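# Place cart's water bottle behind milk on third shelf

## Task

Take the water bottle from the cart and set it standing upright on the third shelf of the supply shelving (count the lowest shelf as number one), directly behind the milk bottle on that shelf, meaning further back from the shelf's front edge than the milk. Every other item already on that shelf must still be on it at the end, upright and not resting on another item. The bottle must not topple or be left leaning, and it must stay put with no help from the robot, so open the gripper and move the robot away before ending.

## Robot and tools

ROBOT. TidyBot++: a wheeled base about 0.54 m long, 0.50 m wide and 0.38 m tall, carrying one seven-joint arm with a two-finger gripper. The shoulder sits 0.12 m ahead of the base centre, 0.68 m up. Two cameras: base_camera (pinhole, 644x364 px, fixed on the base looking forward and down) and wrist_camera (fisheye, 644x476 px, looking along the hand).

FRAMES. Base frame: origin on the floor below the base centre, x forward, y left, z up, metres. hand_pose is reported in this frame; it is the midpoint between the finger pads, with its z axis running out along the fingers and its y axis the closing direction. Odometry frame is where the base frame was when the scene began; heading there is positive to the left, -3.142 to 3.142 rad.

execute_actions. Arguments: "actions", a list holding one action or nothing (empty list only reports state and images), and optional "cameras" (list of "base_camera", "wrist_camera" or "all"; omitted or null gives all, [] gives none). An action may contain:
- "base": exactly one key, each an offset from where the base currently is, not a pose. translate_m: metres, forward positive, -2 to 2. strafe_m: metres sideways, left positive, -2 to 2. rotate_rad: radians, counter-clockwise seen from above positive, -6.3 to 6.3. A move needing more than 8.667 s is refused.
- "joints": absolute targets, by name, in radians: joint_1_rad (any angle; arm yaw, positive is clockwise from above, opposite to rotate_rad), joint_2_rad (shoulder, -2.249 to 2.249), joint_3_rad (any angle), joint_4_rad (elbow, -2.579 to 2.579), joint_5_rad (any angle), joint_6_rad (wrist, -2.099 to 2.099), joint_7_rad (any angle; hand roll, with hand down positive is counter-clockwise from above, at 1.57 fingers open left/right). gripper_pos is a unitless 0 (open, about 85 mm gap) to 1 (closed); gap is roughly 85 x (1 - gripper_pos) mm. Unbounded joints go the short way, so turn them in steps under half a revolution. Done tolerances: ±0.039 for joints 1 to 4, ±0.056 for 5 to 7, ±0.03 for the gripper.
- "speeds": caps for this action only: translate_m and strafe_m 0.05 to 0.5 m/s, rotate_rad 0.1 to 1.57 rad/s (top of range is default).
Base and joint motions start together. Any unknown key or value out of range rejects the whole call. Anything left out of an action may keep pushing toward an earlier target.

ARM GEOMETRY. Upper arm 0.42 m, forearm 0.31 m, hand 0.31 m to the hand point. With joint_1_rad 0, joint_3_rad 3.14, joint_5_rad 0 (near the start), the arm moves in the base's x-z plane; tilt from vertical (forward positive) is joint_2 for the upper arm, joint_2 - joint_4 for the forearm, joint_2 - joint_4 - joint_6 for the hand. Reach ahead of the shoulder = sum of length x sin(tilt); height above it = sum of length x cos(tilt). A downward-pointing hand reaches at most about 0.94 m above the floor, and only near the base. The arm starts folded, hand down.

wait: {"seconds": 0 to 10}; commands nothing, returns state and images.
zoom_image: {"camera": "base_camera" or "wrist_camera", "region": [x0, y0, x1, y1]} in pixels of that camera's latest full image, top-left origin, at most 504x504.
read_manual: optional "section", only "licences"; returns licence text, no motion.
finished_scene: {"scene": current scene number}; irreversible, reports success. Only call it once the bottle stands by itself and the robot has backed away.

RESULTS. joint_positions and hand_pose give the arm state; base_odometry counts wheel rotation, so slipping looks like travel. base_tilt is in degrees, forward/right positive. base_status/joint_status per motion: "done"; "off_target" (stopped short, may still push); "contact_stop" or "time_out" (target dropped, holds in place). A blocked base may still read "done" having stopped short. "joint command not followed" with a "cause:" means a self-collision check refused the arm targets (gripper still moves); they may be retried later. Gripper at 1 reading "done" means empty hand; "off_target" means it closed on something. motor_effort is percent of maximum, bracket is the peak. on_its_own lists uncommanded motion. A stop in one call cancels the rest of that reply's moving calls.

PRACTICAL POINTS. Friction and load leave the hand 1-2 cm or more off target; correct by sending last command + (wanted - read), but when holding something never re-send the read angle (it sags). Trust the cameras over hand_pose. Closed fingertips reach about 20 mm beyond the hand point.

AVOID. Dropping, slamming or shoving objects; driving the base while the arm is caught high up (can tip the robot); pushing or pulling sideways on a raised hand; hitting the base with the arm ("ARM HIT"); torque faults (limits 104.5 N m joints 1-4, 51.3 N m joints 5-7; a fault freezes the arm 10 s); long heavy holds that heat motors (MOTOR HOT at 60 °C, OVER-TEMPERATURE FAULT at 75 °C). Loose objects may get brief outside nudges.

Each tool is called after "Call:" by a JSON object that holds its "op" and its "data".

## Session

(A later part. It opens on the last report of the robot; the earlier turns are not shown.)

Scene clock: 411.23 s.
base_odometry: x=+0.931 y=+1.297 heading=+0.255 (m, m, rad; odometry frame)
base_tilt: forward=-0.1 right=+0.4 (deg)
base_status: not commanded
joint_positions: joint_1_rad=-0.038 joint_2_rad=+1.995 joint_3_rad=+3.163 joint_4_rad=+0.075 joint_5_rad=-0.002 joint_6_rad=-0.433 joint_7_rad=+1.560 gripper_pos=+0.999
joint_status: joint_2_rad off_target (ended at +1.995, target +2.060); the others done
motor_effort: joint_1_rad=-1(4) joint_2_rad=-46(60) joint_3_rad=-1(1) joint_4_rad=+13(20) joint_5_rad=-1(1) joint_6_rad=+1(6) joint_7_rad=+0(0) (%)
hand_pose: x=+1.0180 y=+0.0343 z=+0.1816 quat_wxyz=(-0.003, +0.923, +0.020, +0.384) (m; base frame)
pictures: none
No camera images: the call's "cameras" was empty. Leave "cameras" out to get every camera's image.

Call:
{"op": "execute_actions", "data": {"actions": [{"joints":{"joint_2_rad":1.98,"joint_6_rad":-0.25,"gripper_pos":0}}], "cameras": []}}

Call:
{"op": "execute_actions", "data": {"actions": [{"base":{"translate_m":0.07},"speeds":{"translate_m":0.1}}], "cameras": []}}

Call:
{"op": "execute_actions", "data": {"actions": [{"joints":{"joint_2_rad":2.04,"joint_6_rad":-0.5}}], "cameras": ["wrist_camera"]}}

Scene clock: 413.73 s.
base_odometry: x=+0.931 y=+1.297 heading=+0.255 (m, m, rad; odometry frame)
base_tilt: forward=-0.1 right=+0.4 (deg)
base_status: not commanded
joint_positions: joint_1_rad=-0.038 joint_2_rad=+1.989 joint_3_rad=+3.163 joint_4_rad=+0.045 joint_5_rad=-0.002 joint_6_rad=-0.274 joint_7_rad=+1.560 gripper_pos=+0.000
joint_status: all done
motor_effort: joint_1_rad=-1(1) joint_2_rad=-61(65) joint_3_rad=-1(1) joint_4_rad=+20(22) joint_5_rad=-1(1) joint_6_rad=+6(7) joint_7_rad=+0(0) (%)
hand_pose: x=+1.0437 y=+0.0358 z=+0.2083 quat_wxyz=(-0.005, +0.895, +0.020, +0.445) (m; base frame)
pictures: none
No camera images: the call's "cameras" was empty. Leave "cameras" out to get every camera's image.

Scene clock: 415.07 s.
base_odometry: x=+0.999 y=+1.315 heading=+0.255 (m, m, rad; odometry frame)
base_tilt: forward=-0.1 right=+0.4 (deg)
base_status: done
joint_positions: joint_1_rad=-0.039 joint_2_rad=+1.998 joint_3_rad=+3.163 joint_4_rad=+0.034 joint_5_rad=-0.002 joint_6_rad=-0.285 joint_7_rad=+1.560 gripper_pos=+0.000
joint_status: not commanded
motor_effort: joint_1_rad=-1(2) joint_2_rad=-65(70) joint_3_rad=-1(1) joint_4_rad=+23(28) joint_5_rad=+0(1) joint_6_rad=+9(21) joint_7_rad=+0(3) (%)
hand_pose: x=+1.0337 y=+0.0359 z=+0.1911 quat_wxyz=(-0.005, +0.902, +0.020, +0.431) (m; base frame)
pictures: none
No camera images: the call's "cameras" was empty. Leave "cameras" out to get every camera's image.

Scene clock: 416.33 s.
base_odometry: x=+0.999 y=+1.315 heading=+0.255 (m, m, rad; odometry frame)
base_tilt: forward=-0.1 right=+0.4 (deg)
base_status: not commanded
joint_positions: joint_1_rad=-0.039 joint_2_rad=+2.012 joint_3_rad=+3.163 joint_4_rad=+0.055 joint_5_rad=-0.002 joint_6_rad=-0.470 joint_7_rad=+1.560 gripper_pos=+0.000
joint_status: all done
motor_effort: joint_1_rad=-1(2) joint_2_rad=-53(65) joint_3_rad=-1(2) joint_4_rad=+17(23) joint_5_rad=+0(3) joint_6_rad=+4(9) joint_7_rad=-1(3) (%)
hand_pose: x=+0.9938 y=+0.0338 z=+0.1482 quat_wxyz=(-0.002, +0.937, +0.020, +0.350) (m; base frame)
pictures: wrist_camera
camera_calibration (this result's frames):
wrist_camera: T_world_to_cam=[[0.0220794, -0.998249, 0.0548687, -0.00583385], [-0.757599, -0.0525171, -0.650605, 0.907687], [0.652347, -0.0272035, -0.757432, -0.396878], [0, 0, 0, 1]] pos_world=[0.946694, 0.031049, 0.290258]
Images, in order (width x height): wrist_camera 644x476.

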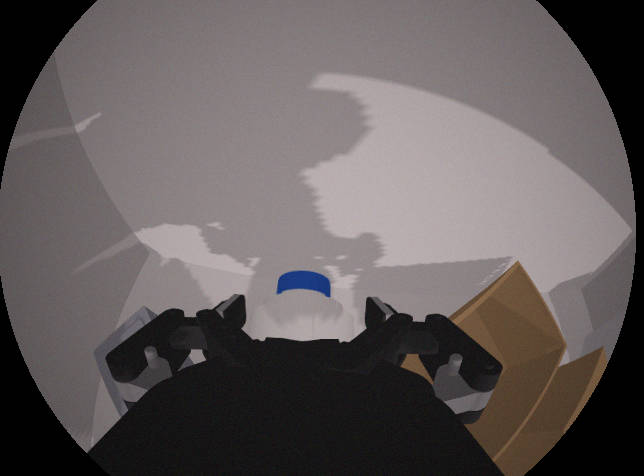

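Call:
{"op": "execute_actions", "data": {"actions": [{"joints":{"gripper_pos":1}}], "cameras": ["wrist_camera"]}}

Scene clock: 418.10 s.
base_odometry: x=+0.999 y=+1.315 heading=+0.255 (m, m, rad; odometry frame)
base_tilt: forward=-0.1 right=+0.4 (deg)
base_status: not commanded
joint_positions: joint_1_rad=-0.039 joint_2_rad=+2.014 joint_3_rad=+3.163 joint_4_rad=+0.062 joint_5_rad=-0.002 joint_6_rad=-0.469 joint_7_rad=+1.560 gripper_pos=+0.999
joint_status: all done
motor_effort: joint_1_rad=+0(3) joint_2_rad=-53(71) joint_3_rad=-1(3) joint_4_rad=+16(19) joint_5_rad=+0(2) joint_6_rad=+3(5) joint_7_rad=+0(1) (%)
hand_pose: x=+0.9956 y=+0.0336 z=+0.1504 quat_wxyz=(-0.002, +0.935, +0.020, +0.353) (m; base frame)
pictures: wrist_camera
camera_calibration (this result's frames):
wrist_camera: T_world_to_cam=[[0.0215435, -0.998269, 0.0547177, -0.00557711], [-0.753222, -0.0521954, -0.655692, 0.906898], [0.657413, -0.0270887, -0.753043, -0.402157], [0, 0, 0, 1]] pos_world=[0.947599, 0.0308745, 0.292109]
Images, in order (width x height): wrist_camera 644x476.

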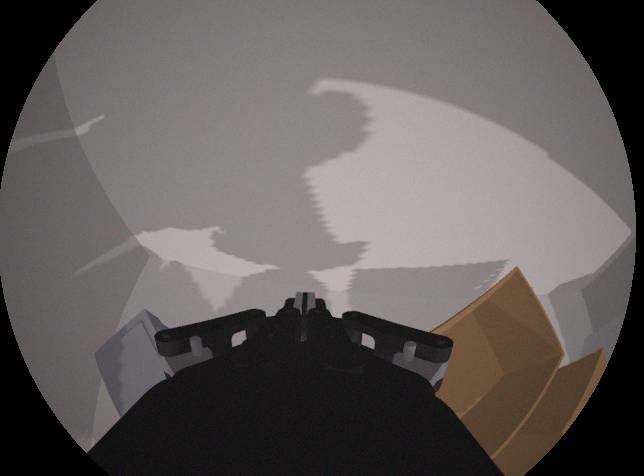

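Call:
{"op": "execute_actions", "data": {"actions": [{"joints":{"joint_6_rad":-0.62}}], "cameras": []}}

Call:
{"op": "execute_actions", "data": {"actions": [{"base":{"translate_m":-0.5},"speeds":{"translate_m":0.1}}]}}

Scene clock: 419.97 s.
base_odometry: x=+0.999 y=+1.315 heading=+0.255 (m, m, rad; odometry frame)
base_tilt: forward=-0.1 right=+0.4 (deg)
base_status: not commanded
joint_positions: joint_1_rad=-0.039 joint_2_rad=+2.021 joint_3_rad=+3.163 joint_4_rad=+0.057 joint_5_rad=-0.002 joint_6_rad=-0.593 joint_7_rad=+1.560 gripper_pos=+0.999
joint_status: all done
motor_effort: joint_1_rad=+0(1) joint_2_rad=-58(59) joint_3_rad=-1(1) joint_4_rad=+19(19) joint_5_rad=-1(0) joint_6_rad=+4(4) joint_7_rad=+0(0) (%)
hand_pose: x=+0.9595 y=+0.0315 z=+0.1187 quat_wxyz=(+0.000, +0.957, +0.020, +0.288) (m; base frame)
pictures: none
No camera images: the call's "cameras" was empty. Leave "cameras" out to get every camera's image.

Scene clock: 425.53 s.
base_odometry: x=+0.515 y=+1.189 heading=+0.255 (m, m, rad; odometry frame)
base_tilt: forward=-0.1 right=+0.4 (deg)
base_status: done
joint_positions: joint_1_rad=-0.039 joint_2_rad=+2.027 joint_3_rad=+3.163 joint_4_rad=+0.057 joint_5_rad=-0.002 joint_6_rad=-0.593 joint_7_rad=+1.560 gripper_pos=+0.999
joint_status: not commanded
motor_effort: joint_1_rad=-1(0) joint_2_rad=-58(60) joint_3_rad=-1(1) joint_4_rad=+19(19) joint_5_rad=+0(0) joint_6_rad=+5(5) joint_7_rad=+0(0) (%)
hand_pose: x=+0.9560 y=+0.0314 z=+0.1136 quat_wxyz=(+0.000, +0.958, +0.020, +0.285) (m; base frame)
pictures: base_camera, wrist_camera
camera_calibration (this result's frames):
wrist_camera: T_world_to_cam=[[0.0273395, -0.99795, 0.0578696, -0.0108839], [-0.838647, -0.0544023, -0.541952, 0.921594], [0.543989, -0.0337155, -0.838415, -0.285513], [0, 0, 0, 1]] pos_world=[0.928505, 0.0296491, 0.260711]
Images, in order (width x height): base_camera 644x364, wrist_camera 644x476.

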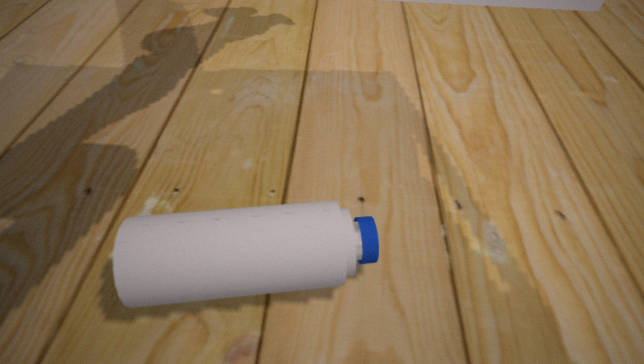

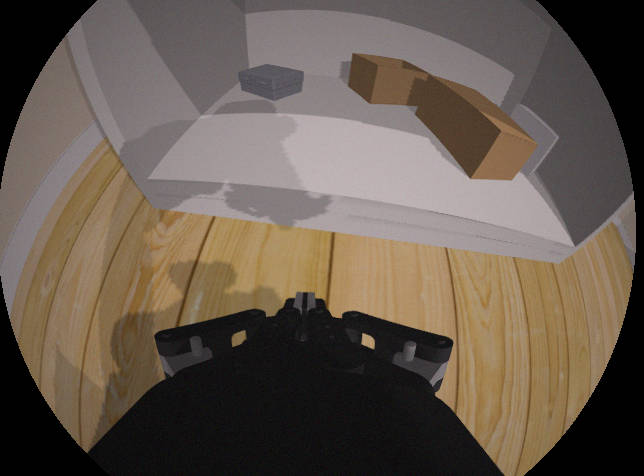

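Call:
{"op": "execute_actions", "data": {"actions": [{"joints":{"joint_1_rad":0.1,"joint_2_rad":1.4,"joint_4_rad":-2.0,"joint_6_rad":0.25,"joint_7_rad":0.0,"gripper_pos":0}}], "cameras": ["base_camera"]}}

Scene clock: 432.53 s.
base_odometry: x=+0.515 y=+1.189 heading=+0.255 (m, m, rad; odometry frame)
base_tilt: forward=-0.1 right=+0.4 (deg)
base_status: not commanded
joint_positions: joint_1_rad=+0.085 joint_2_rad=+1.420 joint_3_rad=+3.163 joint_4_rad=-1.989 joint_5_rad=-0.002 joint_6_rad=+0.219 joint_7_rad=+0.030 gripper_pos=+0.000
joint_status: all done
motor_effort: joint_1_rad=-1(2) joint_2_rad=-36(58) joint_3_rad=-1(1) joint_4_rad=-4(20) joint_5_rad=-1(0) joint_6_rad=-1(4) joint_7_rad=+0(0) (%)
hand_pose: x=+0.4347 y=-0.0383 z=+0.1307 quat_wxyz=(+0.024, +0.685, -0.728, -0.011) (m; base frame)
pictures: base_camera
Images, in order (width x height): base_camera 644x364.

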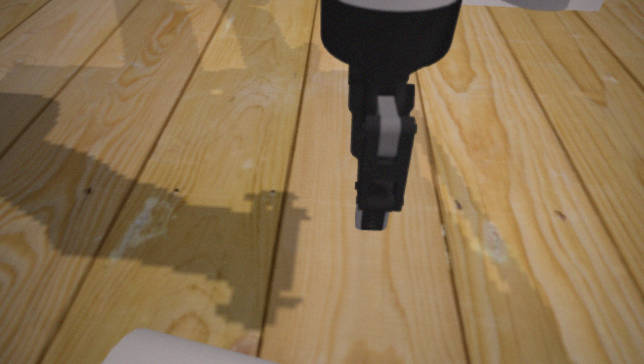

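Call:
{"op": "execute_actions", "data": {"actions": [{"base":{"translate_m":-0.3},"joints":{"joint_2_rad":1.2,"joint_4_rad":-2.0,"joint_6_rad":0.05}}]}}

Scene clock: 435.30 s.
base_odometry: x=+0.225 y=+1.113 heading=+0.255 (m, m, rad; odometry frame)
base_tilt: forward=-0.1 right=+0.4 (deg)
base_status: done
joint_positions: joint_1_rad=+0.087 joint_2_rad=+1.203 joint_3_rad=+3.163 joint_4_rad=-2.000 joint_5_rad=-0.002 joint_6_rad=+0.077 joint_7_rad=+0.030 gripper_pos=+0.000
joint_status: all done
motor_effort: joint_1_rad=+0(1) joint_2_rad=-38(40) joint_3_rad=-1(1) joint_4_rad=+0(5) joint_5_rad=-1(1) joint_6_rad=+0(1) joint_7_rad=+0(0) (%)
hand_pose: x=+0.4947 y=-0.0437 z=+0.2078 quat_wxyz=(+0.003, +0.683, -0.730, +0.012) (m; base frame)
pictures: base_camera, wrist_camera
camera_calibration (this result's frames):
wrist_camera: T_world_to_cam=[[-0.998219, 0.050963, 0.031021, 0.480085], [0.0505082, 0.998607, -0.0152726, 0.0784734], [-0.0317561, -0.0136786, -0.999402, 0.361052], [0, 0, 0, 1]] pos_world=[0.486732, -0.097892, 0.347141]
Images, in order (width x height): base_camera 644x364, wrist_camera 644x476.

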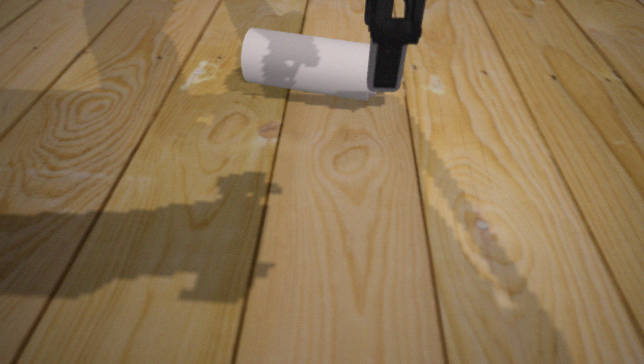

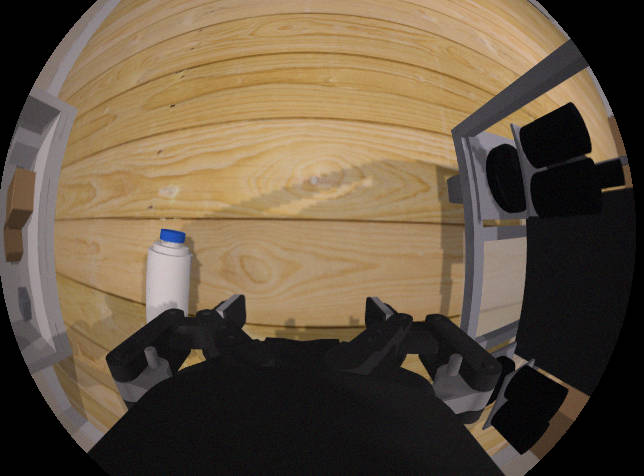

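Call:
{"op": "execute_actions", "data": {"actions": [{"base":{"strafe_m":-0.04}}], "cameras": []}}

Call:
{"op": "execute_actions", "data": {"actions": [{"base":{"translate_m":0.23},"speeds":{"translate_m":0.15}}], "cameras": ["wrist_camera"]}}

Scene clock: 438.30 s.
base_odometry: x=+0.234 y=+1.074 heading=+0.255 (m, m, rad; odometry frame)
base_tilt: forward=-0.1 right=+0.4 (deg)
base_status: done
joint_positions: joint_1_rad=+0.102 joint_2_rad=+1.203 joint_3_rad=+3.162 joint_4_rad=-2.000 joint_5_rad=-0.002 joint_6_rad=+0.077 joint_7_rad=+0.030 gripper_pos=+0.000
joint_status: not commanded
motor_effort: joint_1_rad=-1(2) joint_2_rad=-38(39) joint_3_rad=-1(1) joint_4_rad=+0(1) joint_5_rad=+0(0) joint_6_rad=+0(0) joint_7_rad=+0(0) (%)
hand_pose: x=+0.4940 y=-0.0487 z=+0.2078 quat_wxyz=(+0.002, +0.678, -0.735, +0.012) (m; base frame)
pictures: none
No camera images: the call's "cameras" was empty. Leave "cameras" out to get every camera's image.

Scene clock: 440.50 s.
base_odometry: x=+0.457 y=+1.132 heading=+0.255 (m, m, rad; odometry frame)
base_tilt: forward=-0.1 right=+0.4 (deg)
base_status: done
joint_positions: joint_1_rad=+0.102 joint_2_rad=+1.203 joint_3_rad=+3.162 joint_4_rad=-2.000 joint_5_rad=-0.002 joint_6_rad=+0.076 joint_7_rad=+0.030 gripper_pos=+0.000
joint_status: not commanded
motor_effort: joint_1_rad=-1(3) joint_2_rad=-38(39) joint_3_rad=-1(1) joint_4_rad=+0(2) joint_5_rad=-1(0) joint_6_rad=+0(1) joint_7_rad=+0(0) (%)
hand_pose: x=+0.4940 y=-0.0487 z=+0.2078 quat_wxyz=(+0.002, +0.678, -0.735, +0.012) (m; base frame)
pictures: wrist_camera
camera_calibration (this result's frames):
wrist_camera: T_world_to_cam=[[-0.997365, 0.0655234, 0.0311564, 0.479947], [0.0651078, 0.997778, -0.014172, 0.0759881], [-0.0320157, -0.0121061, -0.999414, 0.361168], [0, 0, 0, 1]] pos_world=[0.485298, -0.102895, 0.34708]
Images, in order (width x height): wrist_camera 644x476.

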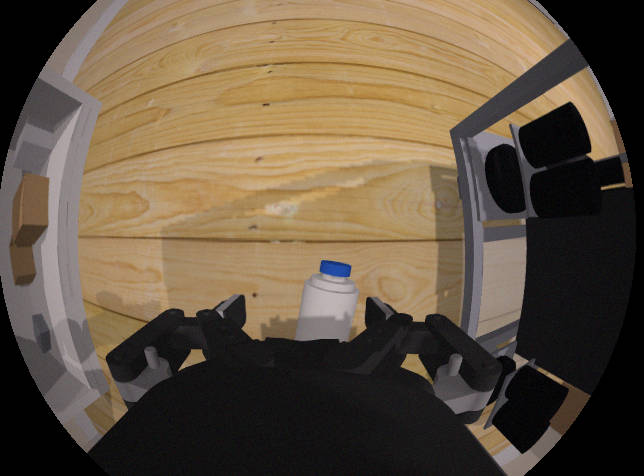

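Call:
{"op": "execute_actions", "data": {"actions": [{"joints":{"joint_2_rad":1.638,"joint_4_rad":-1.796,"joint_6_rad":0.292}}], "cameras": []}}

Call:
{"op": "execute_actions", "data": {"actions": [{"joints":{"gripper_pos":1}}], "cameras": ["wrist_camera"]}}

Scene clock: 444.07 s.
base_odometry: x=+0.457 y=+1.132 heading=+0.255 (m, m, rad; odometry frame)
base_tilt: forward=-0.1 right=+0.4 (deg)
base_status: not commanded
joint_positions: joint_1_rad=+0.102 joint_2_rad=+1.630 joint_3_rad=+3.162 joint_4_rad=-1.811 joint_5_rad=-0.002 joint_6_rad=+0.261 joint_7_rad=+0.030 gripper_pos=+0.000
joint_status: all done
motor_effort: joint_1_rad=-2(1) joint_2_rad=-36(39) joint_3_rad=-1(1) joint_4_rad=-4(4) joint_5_rad=+0(1) joint_6_rad=-1(0) joint_7_rad=+0(0) (%)
hand_pose: x=+0.4311 y=-0.0432 z=+0.0452 quat_wxyz=(+0.021, +0.681, -0.732, -0.008) (m; base frame)
pictures: none
No camera images: the call's "cameras" was empty. Leave "cameras" out to get every camera's image.

Scene clock: 445.17 s.
base_odometry: x=+0.457 y=+1.132 heading=+0.255 (m, m, rad; odometry frame)
base_tilt: forward=-0.1 right=+0.4 (deg)
base_status: not commanded
joint_positions: joint_1_rad=+0.102 joint_2_rad=+1.630 joint_3_rad=+3.162 joint_4_rad=-1.811 joint_5_rad=-0.002 joint_6_rad=+0.261 joint_7_rad=+0.030 gripper_pos=+0.999
joint_status: all done
motor_effort: joint_1_rad=-1(1) joint_2_rad=-36(36) joint_3_rad=+0(1) joint_4_rad=-4(5) joint_5_rad=+1(0) joint_6_rad=+0(0) joint_7_rad=+0(0) (%)
hand_pose: x=+0.4312 y=-0.0432 z=+0.0452 quat_wxyz=(+0.021, +0.681, -0.732, -0.008) (m; base frame)
pictures: wrist_camera
camera_calibration (this result's frames):
wrist_camera: T_world_to_cam=[[-0.994704, 0.0578373, 0.0849613, 0.418105], [0.0568878, 0.998289, -0.0135573, 0.07583], [-0.0856001, -0.00865227, -0.996292, 0.219805], [0, 0, 0, 1]] pos_world=[0.430393, -0.0979805, 0.184496]
Images, in order (width x height): wrist_camera 644x476.

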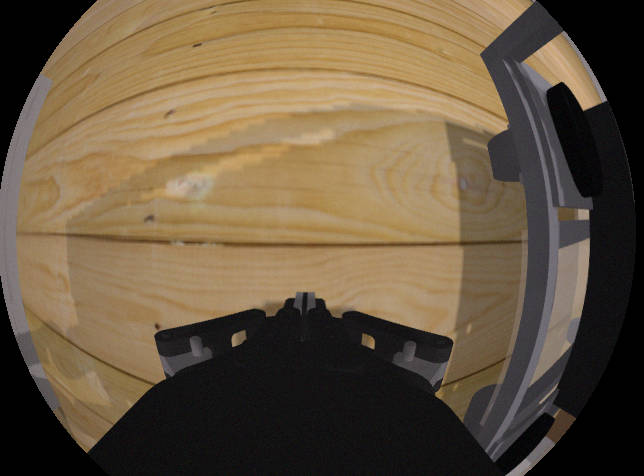

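Call:
{"op": "execute_actions", "data": {"actions": [{"joints":{"joint_2_rad":1.2,"joint_4_rad":-2.0,"joint_6_rad":0.05,"gripper_pos":0}}]}}

Scene clock: 449.70 s.
base_odometry: x=+0.457 y=+1.132 heading=+0.255 (m, m, rad; odometry frame)
base_tilt: forward=-0.1 right=+0.4 (deg)
base_status: not commanded
joint_positions: joint_1_rad=+0.102 joint_2_rad=+1.211 joint_3_rad=+3.162 joint_4_rad=-1.987 joint_5_rad=-0.002 joint_6_rad=+0.080 joint_7_rad=+0.030 gripper_pos=+0.000
joint_status: all done
motor_effort: joint_1_rad=-1(1) joint_2_rad=-38(40) joint_3_rad=-1(1) joint_4_rad=+0(5) joint_5_rad=-1(0) joint_6_rad=+0(1) joint_7_rad=+0(0) (%)
hand_pose: x=+0.4992 y=-0.0493 z=+0.2047 quat_wxyz=(+0.000, +0.678, -0.735, +0.015) (m; base frame)
pictures: base_camera, wrist_camera
camera_calibration (this result's frames):
wrist_camera: T_world_to_cam=[[-0.997604, 0.065248, 0.0230128, 0.487035], [0.0649231, 0.997784, -0.0145934, 0.0763831], [-0.023914, -0.0130644, -0.999629, 0.354164], [0, 0, 0, 1]] pos_world=[0.489378, -0.103365, 0.34394]
Images, in order (width x height): base_camera 644x364, wrist_camera 644x476.

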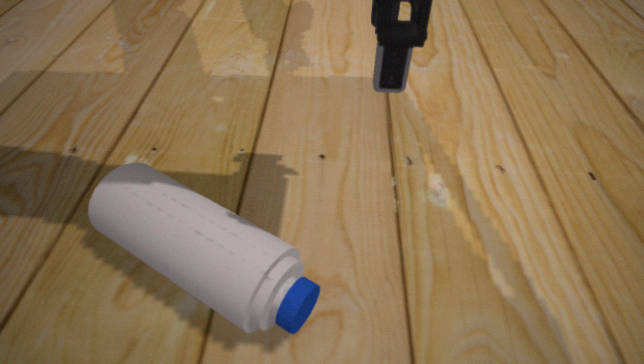

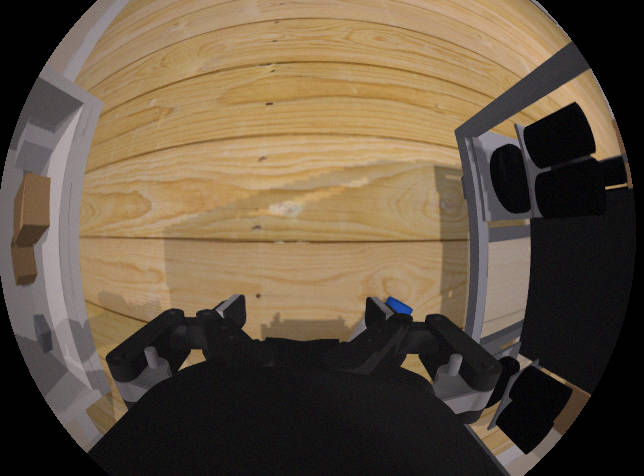

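Call:
{"op": "execute_actions", "data": {"actions": [{"base":{"translate_m":-0.1},"joints":{"joint_1_rad":-0.14,"joint_7_rad":-0.71}}], "cameras": ["wrist_camera"]}}

Scene clock: 453.17 s.
base_odometry: x=+0.361 y=+1.106 heading=+0.255 (m, m, rad; odometry frame)
base_tilt: forward=-0.1 right=+0.4 (deg)
base_status: done
joint_positions: joint_1_rad=-0.138 joint_2_rad=+1.211 joint_3_rad=+3.160 joint_4_rad=-1.996 joint_5_rad=-0.002 joint_6_rad=+0.078 joint_7_rad=-0.686 gripper_pos=+0.000
joint_status: all done
motor_effort: joint_1_rad=-1(1) joint_2_rad=-38(39) joint_3_rad=-1(2) joint_4_rad=-1(2) joint_5_rad=+0(0) joint_6_rad=+0(1) joint_7_rad=-1(1) (%)
hand_pose: x=+0.4940 y=+0.0424 z=+0.2048 quat_wxyz=(-0.003, +0.486, -0.874, +0.011) (m; base frame)
pictures: wrist_camera
camera_calibration (this result's frames):
wrist_camera: T_world_to_cam=[[-0.856912, 0.514892, 0.0242543, 0.387047], [0.51503, 0.857172, -0.000663071, -0.234078], [-0.0211315, 0.0119235, -0.999706, 0.352945], [0, 0, 0, 1]] pos_world=[0.459681, -0.00285044, 0.343298]
Images, in order (width x height): wrist_camera 644x476.

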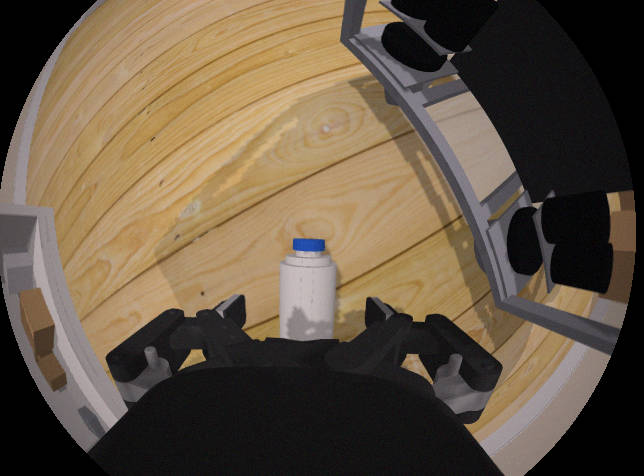

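Call:
{"op": "execute_actions", "data": {"actions": [{"joints":{"joint_2_rad":1.614,"joint_4_rad":-1.675,"joint_6_rad":0.147}}], "cameras": []}}

Call:
{"op": "execute_actions", "data": {"actions": [{"joints":{"gripper_pos":1}}], "cameras": ["wrist_camera"]}}

Scene clock: 456.33 s.
base_odometry: x=+0.361 y=+1.106 heading=+0.255 (m, m, rad; odometry frame)
base_tilt: forward=-0.1 right=+0.4 (deg)
base_status: not commanded
joint_positions: joint_1_rad=-0.137 joint_2_rad=+1.614 joint_3_rad=+3.162 joint_4_rad=-1.681 joint_5_rad=-0.002 joint_6_rad=+0.121 joint_7_rad=-0.686 gripper_pos=+0.000
joint_status: all done
motor_effort: joint_1_rad=+0(4) joint_2_rad=-38(43) joint_3_rad=-1(6) joint_4_rad=-2(5) joint_5_rad=-1(1) joint_6_rad=+0(5) joint_7_rad=+0(0) (%)
hand_pose: x=+0.4795 y=+0.0382 z=+0.0416 quat_wxyz=(+0.019, +0.488, -0.873, +0.004) (m; base frame)
pictures: none
No camera images: the call's "cameras" was empty. Leave "cameras" out to get every camera's image.

Scene clock: 457.43 s.
base_odometry: x=+0.361 y=+1.106 heading=+0.255 (m, m, rad; odometry frame)
base_tilt: forward=-0.1 right=+0.4 (deg)
base_status: not commanded
joint_positions: joint_1_rad=-0.137 joint_2_rad=+1.614 joint_3_rad=+3.162 joint_4_rad=-1.681 joint_5_rad=-0.002 joint_6_rad=+0.121 joint_7_rad=-0.686 gripper_pos=+0.999
joint_status: all done
motor_effort: joint_1_rad=-1(1) joint_2_rad=-39(39) joint_3_rad=-1(1) joint_4_rad=-2(2) joint_5_rad=+0(0) joint_6_rad=+0(0) joint_7_rad=+0(0) (%)
hand_pose: x=+0.4795 y=+0.0382 z=+0.0416 quat_wxyz=(+0.019, +0.488, -0.873, +0.004) (m; base frame)
pictures: wrist_camera
camera_calibration (this result's frames):
wrist_camera: T_world_to_cam=[[-0.857957, 0.510502, 0.057421, 0.380012], [0.509582, 0.859872, -0.0307623, -0.219259], [-0.0650789, 0.002868, -0.997876, 0.21087], [0, 0, 0, 1]] pos_world=[0.451488, -0.00606699, 0.181856]
Images, in order (width x height): wrist_camera 644x476.

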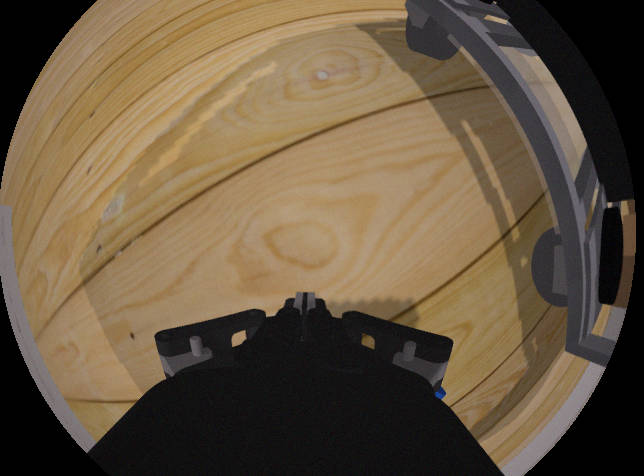

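Call:
{"op": "execute_actions", "data": {"actions": [{"joints":{"joint_2_rad":1.2,"joint_4_rad":-2.0,"joint_6_rad":0.05,"gripper_pos":0}}]}}

Scene clock: 459.90 s.
base_odometry: x=+0.361 y=+1.106 heading=+0.255 (m, m, rad; odometry frame)
base_tilt: forward=-0.1 right=+0.4 (deg)
base_status: not commanded
joint_positions: joint_1_rad=-0.137 joint_2_rad=+1.210 joint_3_rad=+3.162 joint_4_rad=-1.988 joint_5_rad=-0.002 joint_6_rad=+0.080 joint_7_rad=-0.686 gripper_pos=+0.000
joint_status: all done
motor_effort: joint_1_rad=+0(0) joint_2_rad=-38(42) joint_3_rad=-1(1) joint_4_rad=+0(2) joint_5_rad=-1(0) joint_6_rad=+0(1) joint_7_rad=+0(1) (%)
hand_pose: x=+0.4999 y=+0.0419 z=+0.2050 quat_wxyz=(-0.007, +0.485, -0.874, +0.013) (m; base frame)
pictures: base_camera, wrist_camera
camera_calibration (this result's frames):
wrist_camera: T_world_to_cam=[[-0.856337, 0.516193, 0.0152237, 0.393867], [0.516308, 0.85639, 0.0046829, -0.238341], [-0.0106201, 0.0118703, -0.999873, 0.348001], [0, 0, 0, 1]] pos_world=[0.464036, -0.00332962, 0.343077]
Images, in order (width x height): base_camera 644x364, wrist_camera 644x476.

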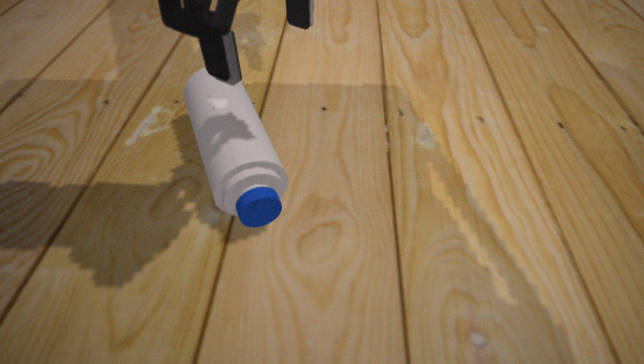

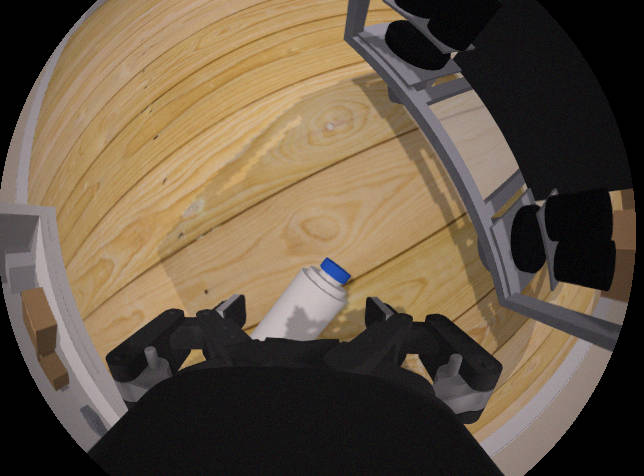

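Call:
{"op": "execute_actions", "data": {"actions": [{"joints":{"joint_1_rad":-0.195,"joint_2_rad":1.355,"joint_4_rad":-1.778,"joint_6_rad":-0.01,"joint_7_rad":-1.395}}], "cameras": ["wrist_camera"]}}

Scene clock: 464.50 s.
base_odometry: x=+0.361 y=+1.106 heading=+0.255 (m, m, rad; odometry frame)
base_tilt: forward=-0.1 right=+0.4 (deg)
base_status: not commanded
joint_positions: joint_1_rad=-0.183 joint_2_rad=+1.342 joint_3_rad=+3.162 joint_4_rad=-1.790 joint_5_rad=-0.002 joint_6_rad=+0.021 joint_7_rad=-1.372 gripper_pos=+0.000
joint_status: all done
motor_effort: joint_1_rad=-1(2) joint_2_rad=-41(44) joint_3_rad=-1(1) joint_4_rad=+1(0) joint_5_rad=-1(1) joint_6_rad=+0(1) joint_7_rad=+0(1) (%)
hand_pose: x=+0.5361 y=+0.0659 z=+0.1514 quat_wxyz=(-0.015, +0.187, -0.982, +0.010) (m; base frame)
pictures: wrist_camera
camera_calibration (this result's frames):
wrist_camera: T_world_to_cam=[[-0.382341, 0.923819, 0.0193573, 0.131668], [0.923787, 0.381687, 0.0305469, -0.468399], [0.0208314, 0.0295614, -0.999346, 0.276469], [0, 0, 0, 1]] pos_world=[0.477283, 0.0489712, 0.288048]
Images, in order (width x height): wrist_camera 644x476.

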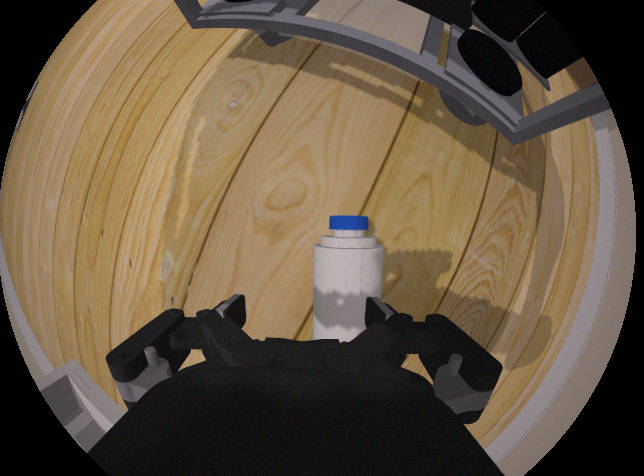

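Call:
{"op": "execute_actions", "data": {"actions": [{"base":{"strafe_m":0.046}}], "cameras": []}}

Call:
{"op": "execute_actions", "data": {"actions": [{"base":{"translate_m":-0.02}}], "cameras": ["wrist_camera"]}}

Scene clock: 470.07 s.
base_odometry: x=+0.349 y=+1.151 heading=+0.255 (m, m, rad; odometry frame)
base_tilt: forward=-0.1 right=+0.4 (deg)
base_status: done
joint_positions: joint_1_rad=-0.197 joint_2_rad=+1.342 joint_3_rad=+3.159 joint_4_rad=-1.789 joint_5_rad=-0.002 joint_6_rad=+0.020 joint_7_rad=-1.372 gripper_pos=+0.000
joint_status: not commanded
motor_effort: joint_1_rad=-1(4) joint_2_rad=-41(42) joint_3_rad=-1(3) joint_4_rad=+1(1) joint_5_rad=+0(1) joint_6_rad=+0(0) joint_7_rad=+0(0) (%)
hand_pose: x=+0.5351 y=+0.0736 z=+0.1515 quat_wxyz=(-0.015, +0.194, -0.981, +0.008) (m; base frame)
pictures: none
No camera images: the call's "cameras" was empty. Leave "cameras" out to get every camera's image.

Scene clock: 470.83 s.
base_odometry: x=+0.330 y=+1.146 heading=+0.255 (m, m, rad; odometry frame)
base_tilt: forward=-0.1 right=+0.4 (deg)
base_status: done
joint_positions: joint_1_rad=-0.197 joint_2_rad=+1.344 joint_3_rad=+3.159 joint_4_rad=-1.785 joint_5_rad=-0.002 joint_6_rad=+0.018 joint_7_rad=-1.372 gripper_pos=+0.000
joint_status: not commanded
motor_effort: joint_1_rad=-1(0) joint_2_rad=-41(44) joint_3_rad=-1(1) joint_4_rad=+1(3) joint_5_rad=+0(1) joint_6_rad=+0(1) joint_7_rad=+0(0) (%)
hand_pose: x=+0.5365 y=+0.0739 z=+0.1508 quat_wxyz=(-0.016, +0.194, -0.981, +0.008) (m; base frame)
pictures: wrist_camera
camera_calibration (this result's frames):
wrist_camera: T_world_to_cam=[[-0.395776, 0.918083, 0.0219985, 0.13173], [0.918102, 0.395004, 0.0325631, -0.470043], [0.0212062, 0.0330846, -0.999228, 0.275118], [0, 0, 0, 1]] pos_world=[0.477848, 0.0556278, 0.287313]
Images, in order (width x height): wrist_camera 644x476.

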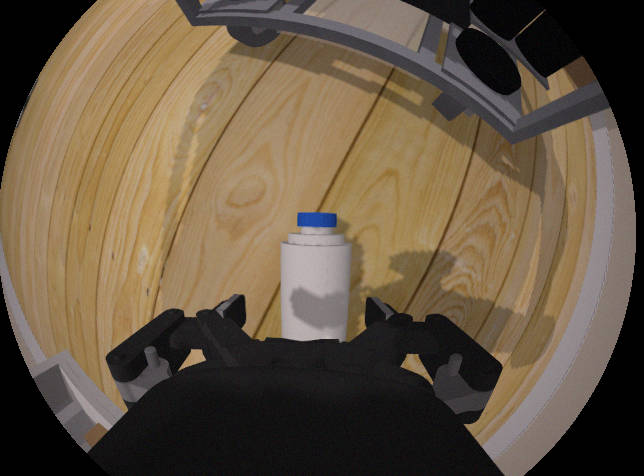

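Centered. Descend and close.

Call:
{"op": "execute_actions", "data": {"actions": [{"joints":{"joint_2_rad":1.6075,"joint_4_rad":-1.5566,"joint_6_rad":0.0225}}], "cameras": ["wrist_camera"]}}

Call:
{"op": "execute_actions", "data": {"actions": [{"joints":{"gripper_pos":1}}], "cameras": []}}

Scene clock: 473.33 s.
base_odometry: x=+0.330 y=+1.146 heading=+0.255 (m, m, rad; odometry frame)
base_tilt: forward=-0.2 right=+0.4 (deg)
base_status: not commanded
joint_positions: joint_1_rad=-0.197 joint_2_rad=+1.603 joint_3_rad=+3.159 joint_4_rad=-1.571 joint_5_rad=-0.002 joint_6_rad=+0.018 joint_7_rad=-1.372 gripper_pos=+0.000
joint_status: all done
motor_effort: joint_1_rad=-2(1) joint_2_rad=-41(44) joint_3_rad=-1(3) joint_4_rad=+0(1) joint_5_rad=-1(1) joint_6_rad=+0(1) joint_7_rad=+0(0) (%)
hand_pose: x=+0.5195 y=+0.0703 z=+0.0429 quat_wxyz=(+0.007, +0.196, -0.981, +0.009) (m; base frame)
pictures: wrist_camera
camera_calibration (this result's frames):
wrist_camera: T_world_to_cam=[[-0.39797, 0.916869, 0.0311639, 0.131446], [0.917121, 0.398456, -0.0110876, -0.447394], [-0.0225833, 0.0241685, -0.999453, 0.191116], [0, 0, 0, 1]] pos_world=[0.466941, 0.0531285, 0.181954]
Images, in order (width x height): wrist_camera 644x476.

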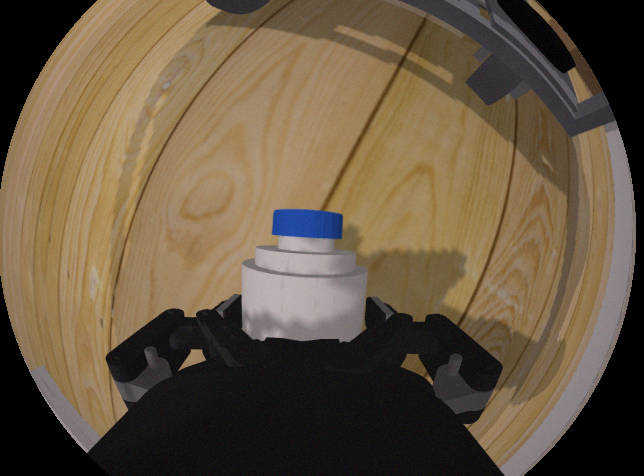

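Scene clock: 474.43 s.
base_odometry: x=+0.330 y=+1.146 heading=+0.255 (m, m, rad; odometry frame)
base_tilt: forward=-0.1 right=+0.4 (deg)
base_status: not commanded
joint_positions: joint_1_rad=-0.197 joint_2_rad=+1.598 joint_3_rad=+3.159 joint_4_rad=-1.564 joint_5_rad=-0.002 joint_6_rad=+0.018 joint_7_rad=-1.372 gripper_pos=+0.118
joint_status: gripper_pos off_target (ended at +0.118, target +1.000)
motor_effort: joint_1_rad=-1(0) joint_2_rad=-39(43) joint_3_rad=-1(2) joint_4_rad=+1(7) joint_5_rad=+0(0) joint_6_rad=+1(4) joint_7_rad=+0(0) (%)
hand_pose: x=+0.5265 y=+0.0717 z=+0.0447 quat_wxyz=(+0.001, +0.196, -0.981, +0.009) (m; base frame)
pictures: none
No camera images: the call's "cameras" was empty. Leave "cameras" out to get every camera's image.

Call:
{"op": "execute_actions", "data": {"actions": [{"base":{"strafe_m":0.13},"joints":{"joint_1_rad":0.05,"joint_2_rad":-0.26,"joint_4_rad":-1.55,"joint_6_rad":-0.17,"joint_7_rad":1.56}}], "cameras": ["wrist_camera"]}}

Scene clock: 481.30 s.
base_odometry: x=+0.297 y=+1.272 heading=+0.255 (m, m, rad; odometry frame)
base_tilt: forward=-0.2 right=+0.4 (deg)
base_status: done
joint_positions: joint_1_rad=+0.035 joint_2_rad=-0.256 joint_3_rad=+3.156 joint_4_rad=-1.560 joint_5_rad=-0.002 joint_6_rad=-0.142 joint_7_rad=+1.532 gripper_pos=+0.118
joint_status: all done
motor_effort: joint_1_rad=+0(2) joint_2_rad=-15(50) joint_3_rad=-1(3) joint_4_rad=+23(23) joint_5_rad=-1(1) joint_6_rad=+9(9) joint_7_rad=+0(0) (%)
hand_pose: x=+0.6240 y=-0.0251 z=+1.2108 quat_wxyz=(+0.002, +0.661, -0.031, +0.750) (m; base frame)
pictures: wrist_camera
camera_calibration (this result's frames):
wrist_camera: T_world_to_cam=[[-0.089915, -0.995363, -0.0341806, 0.0630705], [0.120662, 0.0231798, -0.992423, 1.18356], [0.988613, -0.093358, 0.118019, -0.62385], [0, 0, 0, 1]] pos_world=[0.479607, -0.0228979, 1.25037]
Images, in order (width x height): wrist_camera 644x476.

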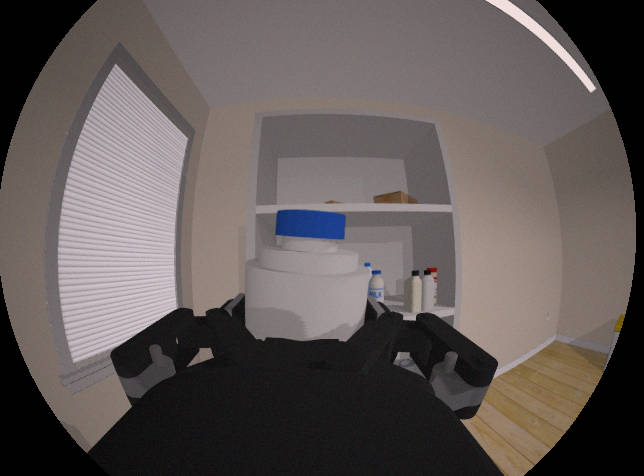

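Call:
{"op": "execute_actions", "data": {"actions": []}}

Scene clock: 487.03 s.
base_odometry: x=+0.297 y=+1.272 heading=+0.255 (m, m, rad; odometry frame)
base_tilt: forward=-0.2 right=+0.4 (deg)
base_status: done
joint_positions: joint_1_rad=+0.035 joint_2_rad=-0.256 joint_3_rad=+3.156 joint_4_rad=-1.560 joint_5_rad=-0.002 joint_6_rad=-0.142 joint_7_rad=+1.532 gripper_pos=+0.118
joint_status: all done
motor_effort: joint_1_rad=-1(2) joint_2_rad=-15(50) joint_3_rad=+0(3) joint_4_rad=+23(23) joint_5_rad=-1(1) joint_6_rad=+9(9) joint_7_rad=+0(0) (%)
hand_pose: x=+0.6240 y=-0.0251 z=+1.2108 quat_wxyz=(+0.002, +0.661, -0.031, +0.750) (m; base frame)
pictures: base_camera, wrist_camera
camera_calibration (this result's frames):
wrist_camera: T_world_to_cam=[[-0.0899153, -0.995363, -0.0341806, 0.0630705], [0.120662, 0.0231797, -0.992423, 1.18356], [0.988613, -0.0933583, 0.118018, -0.62385], [0, 0, 0, 1]] pos_world=[0.479607, -0.022898, 1.25037]
Images, in order (width x height): base_camera 644x364, wrist_camera 644x476.

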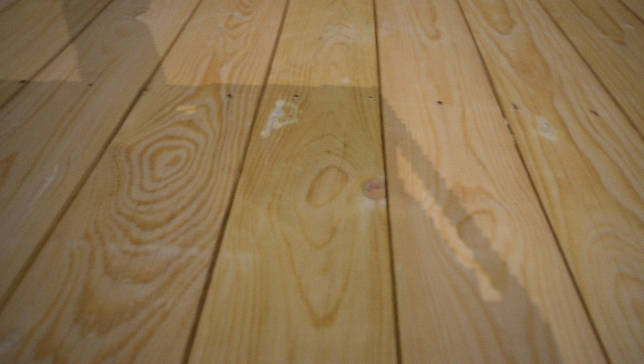

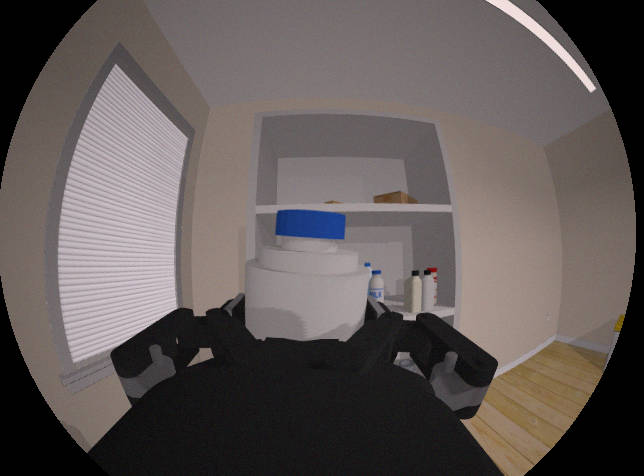

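Call:
{"op": "execute_actions", "data": {"actions": [{"base":{"translate_m":0.45},"speeds":{"translate_m":0.2}}]}}

Scene clock: 490.80 s.
base_odometry: x=+0.732 y=+1.385 heading=+0.255 (m, m, rad; odometry frame)
base_tilt: forward=-0.1 right=+0.4 (deg)
base_status: done
joint_positions: joint_1_rad=+0.036 joint_2_rad=-0.255 joint_3_rad=+3.156 joint_4_rad=-1.559 joint_5_rad=-0.002 joint_6_rad=-0.145 joint_7_rad=+1.532 gripper_pos=+0.118
joint_status: not commanded
motor_effort: joint_1_rad=-1(1) joint_2_rad=-14(18) joint_3_rad=+0(0) joint_4_rad=+23(24) joint_5_rad=-1(0) joint_6_rad=+9(9) joint_7_rad=+0(0) (%)
hand_pose: x=+0.6246 y=-0.0256 z=+1.2095 quat_wxyz=(+0.002, +0.662, -0.031, +0.749) (m; base frame)
pictures: base_camera, wrist_camera
camera_calibration (this result's frames):
wrist_camera: T_world_to_cam=[[-0.0909475, -0.995275, -0.0340163, 0.063046], [0.117172, 0.0232259, -0.99284, 1.18489], [0.988938, -0.0942821, 0.114506, -0.620387], [0, 0, 0, 1]] pos_world=[0.480422, -0.0232636, 1.24959]
Images, in order (width x height): base_camera 644x364, wrist_camera 644x476.

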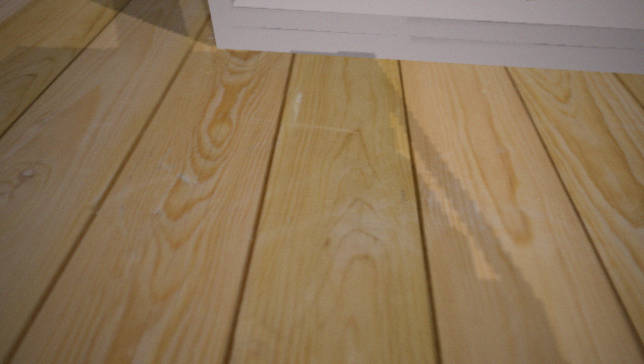

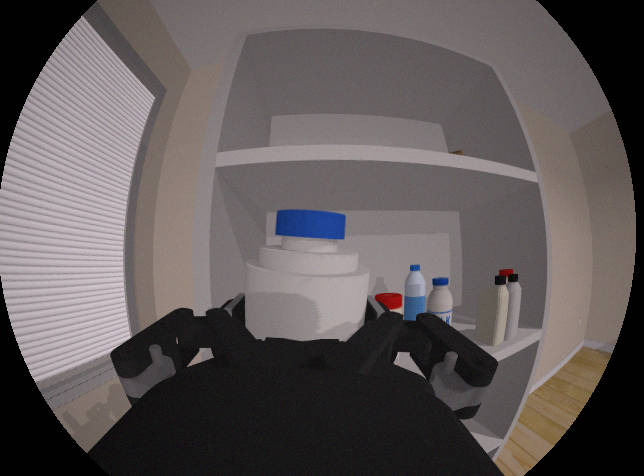

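Call:
{"op": "execute_actions", "data": {"actions": [{"base":{"translate_m":0.1},"speeds":{"translate_m":0.1}}], "cameras": ["base_camera","wrist_camera"]}}

Scene clock: 494.53 s.
base_odometry: x=+0.829 y=+1.411 heading=+0.256 (m, m, rad; odometry frame)
base_tilt: forward=-0.1 right=+0.4 (deg)
base_status: done
joint_positions: joint_1_rad=+0.036 joint_2_rad=-0.255 joint_3_rad=+3.156 joint_4_rad=-1.559 joint_5_rad=-0.002 joint_6_rad=-0.145 joint_7_rad=+1.532 gripper_pos=+0.118
joint_status: not commanded
motor_effort: joint_1_rad=-1(1) joint_2_rad=-15(19) joint_3_rad=+0(1) joint_4_rad=+23(24) joint_5_rad=+0(1) joint_6_rad=+9(9) joint_7_rad=+0(0) (%)
hand_pose: x=+0.6245 y=-0.0257 z=+1.2095 quat_wxyz=(+0.002, +0.662, -0.031, +0.749) (m; base frame)
pictures: base_camera, wrist_camera
camera_calibration (this result's frames):
wrist_camera: T_world_to_cam=[[-0.0911609, -0.995255, -0.0340044, 0.0630535], [0.116809, 0.0232242, -0.992883, 1.18514], [0.988962, -0.0944841, 0.114137, -0.619833], [0, 0, 0, 1]] pos_world=[0.480305, -0.0233339, 1.24959]
Images, in order (width x height): base_camera 644x364, wrist_camera 644x476.

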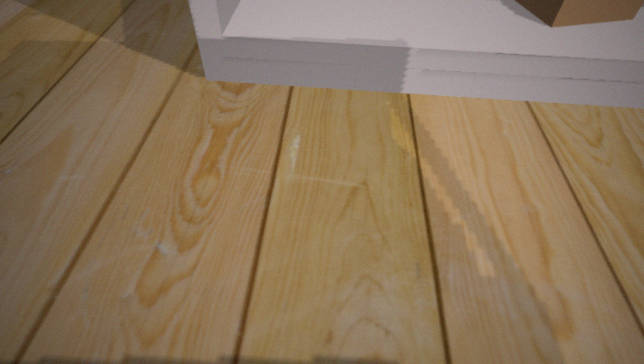

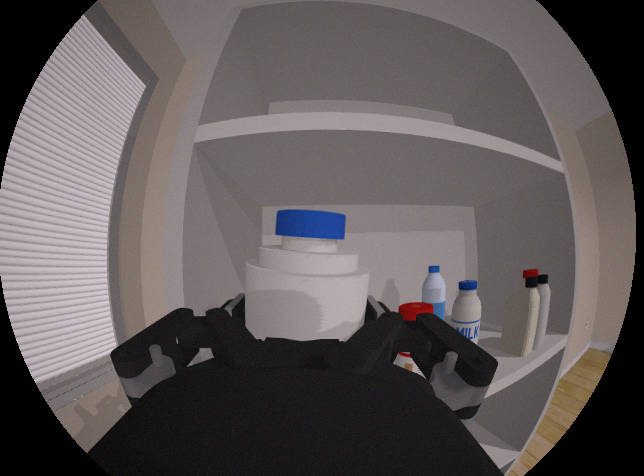

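Call:
{"op": "execute_actions", "data": {"actions": [{"base":{"strafe_m":-0.10},"speeds":{"strafe_m":0.1}}], "cameras": ["wrist_camera"]}}

Scene clock: 497.43 s.
base_odometry: x=+0.854 y=+1.314 heading=+0.256 (m, m, rad; odometry frame)
base_tilt: forward=-0.1 right=+0.4 (deg)
base_status: done
joint_positions: joint_1_rad=+0.040 joint_2_rad=-0.255 joint_3_rad=+3.156 joint_4_rad=-1.559 joint_5_rad=-0.002 joint_6_rad=-0.146 joint_7_rad=+1.532 gripper_pos=+0.118
joint_status: not commanded
motor_effort: joint_1_rad=-2(1) joint_2_rad=-15(16) joint_3_rad=+0(2) joint_4_rad=+23(23) joint_5_rad=-1(1) joint_6_rad=+9(9) joint_7_rad=+0(0) (%)
hand_pose: x=+0.6244 y=-0.0277 z=+1.2095 quat_wxyz=(+0.003, +0.662, -0.033, +0.749) (m; base frame)
pictures: wrist_camera
camera_calibration (this result's frames):
wrist_camera: T_world_to_cam=[[-0.0951105, -0.994885, -0.0340268, 0.0635375], [0.116796, 0.0227931, -0.992894, 1.18517], [0.988591, -0.0984089, 0.114031, -0.619668], [0, 0, 0, 1]] pos_world=[0.480218, -0.0247821, 1.24957]
Images, in order (width x height): wrist_camera 644x476.

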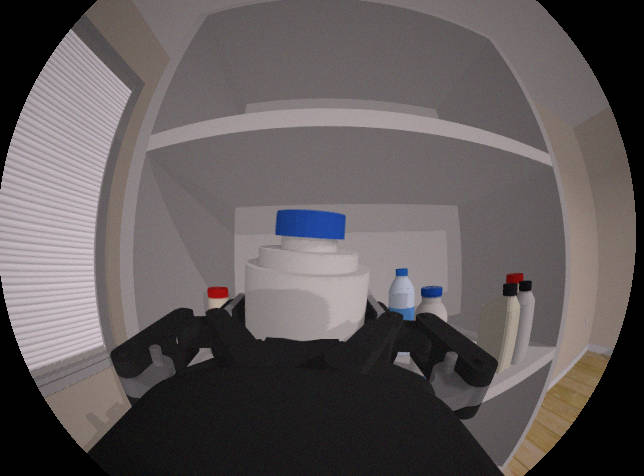

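Call:
{"op": "execute_actions", "data": {"actions": [{"base":{"strafe_m":-0.10},"speeds":{"strafe_m":0.1}}], "cameras": ["wrist_camera"]}}

Scene clock: 500.77 s.
base_odometry: x=+0.880 y=+1.217 heading=+0.256 (m, m, rad; odometry frame)
base_tilt: forward=-0.1 right=+0.4 (deg)
base_status: done
joint_positions: joint_1_rad=+0.042 joint_2_rad=-0.255 joint_3_rad=+3.156 joint_4_rad=-1.559 joint_5_rad=-0.002 joint_6_rad=-0.146 joint_7_rad=+1.532 gripper_pos=+0.118
joint_status: not commanded
motor_effort: joint_1_rad=-1(1) joint_2_rad=-14(17) joint_3_rad=+0(2) joint_4_rad=+23(24) joint_5_rad=+0(1) joint_6_rad=+9(10) joint_7_rad=+0(0) (%)
hand_pose: x=+0.6244 y=-0.0286 z=+1.2094 quat_wxyz=(+0.004, +0.662, -0.033, +0.749) (m; base frame)
pictures: wrist_camera
camera_calibration (this result's frames):
wrist_camera: T_world_to_cam=[[-0.0968872, -0.994714, -0.0340069, 0.0637316], [0.116608, 0.0225878, -0.992921, 1.18527], [0.988441, -0.100167, 0.113803, -0.619387], [0, 0, 0, 1]] pos_world=[0.480191, -0.02542, 1.24954]
Images, in order (width x height): wrist_camera 644x476.

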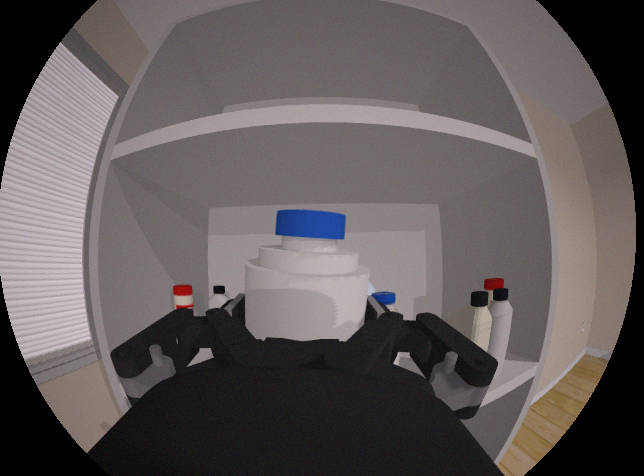

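Call:
{"op": "execute_actions", "data": {"actions": [{"base":{"strafe_m":-0.15},"speeds":{"strafe_m":0.1}}], "cameras": ["wrist_camera"]}}

Scene clock: 504.63 s.
base_odometry: x=+0.918 y=+1.072 heading=+0.256 (m, m, rad; odometry frame)
base_tilt: forward=-0.1 right=+0.4 (deg)
base_status: done
joint_positions: joint_1_rad=+0.042 joint_2_rad=-0.255 joint_3_rad=+3.156 joint_4_rad=-1.559 joint_5_rad=-0.002 joint_6_rad=-0.146 joint_7_rad=+1.532 gripper_pos=+0.118
joint_status: not commanded
motor_effort: joint_1_rad=-1(1) joint_2_rad=-14(17) joint_3_rad=-1(2) joint_4_rad=+23(24) joint_5_rad=-1(0) joint_6_rad=+8(9) joint_7_rad=+0(0) (%)
hand_pose: x=+0.6243 y=-0.0290 z=+1.2093 quat_wxyz=(+0.004, +0.662, -0.034, +0.748) (m; base frame)
pictures: wrist_camera
camera_calibration (this result's frames):
wrist_camera: T_world_to_cam=[[-0.0976474, -0.99464, -0.0340023, 0.063816], [0.116428, 0.0225142, -0.992944, 1.18536], [0.988387, -0.100917, 0.113605, -0.619154], [0, 0, 0, 1]] pos_world=[0.480187, -0.0256968, 1.24951]
Images, in order (width x height): wrist_camera 644x476.

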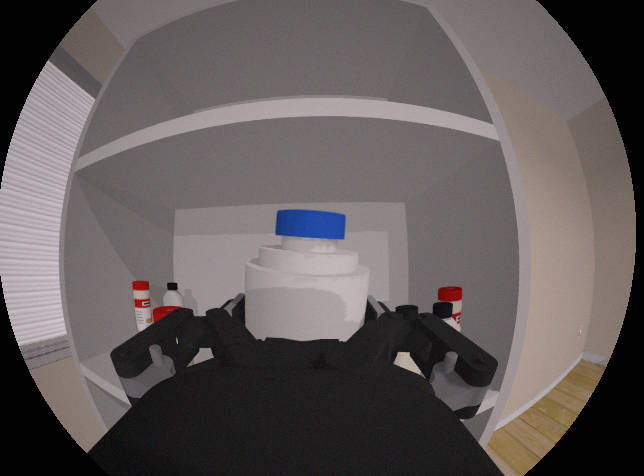

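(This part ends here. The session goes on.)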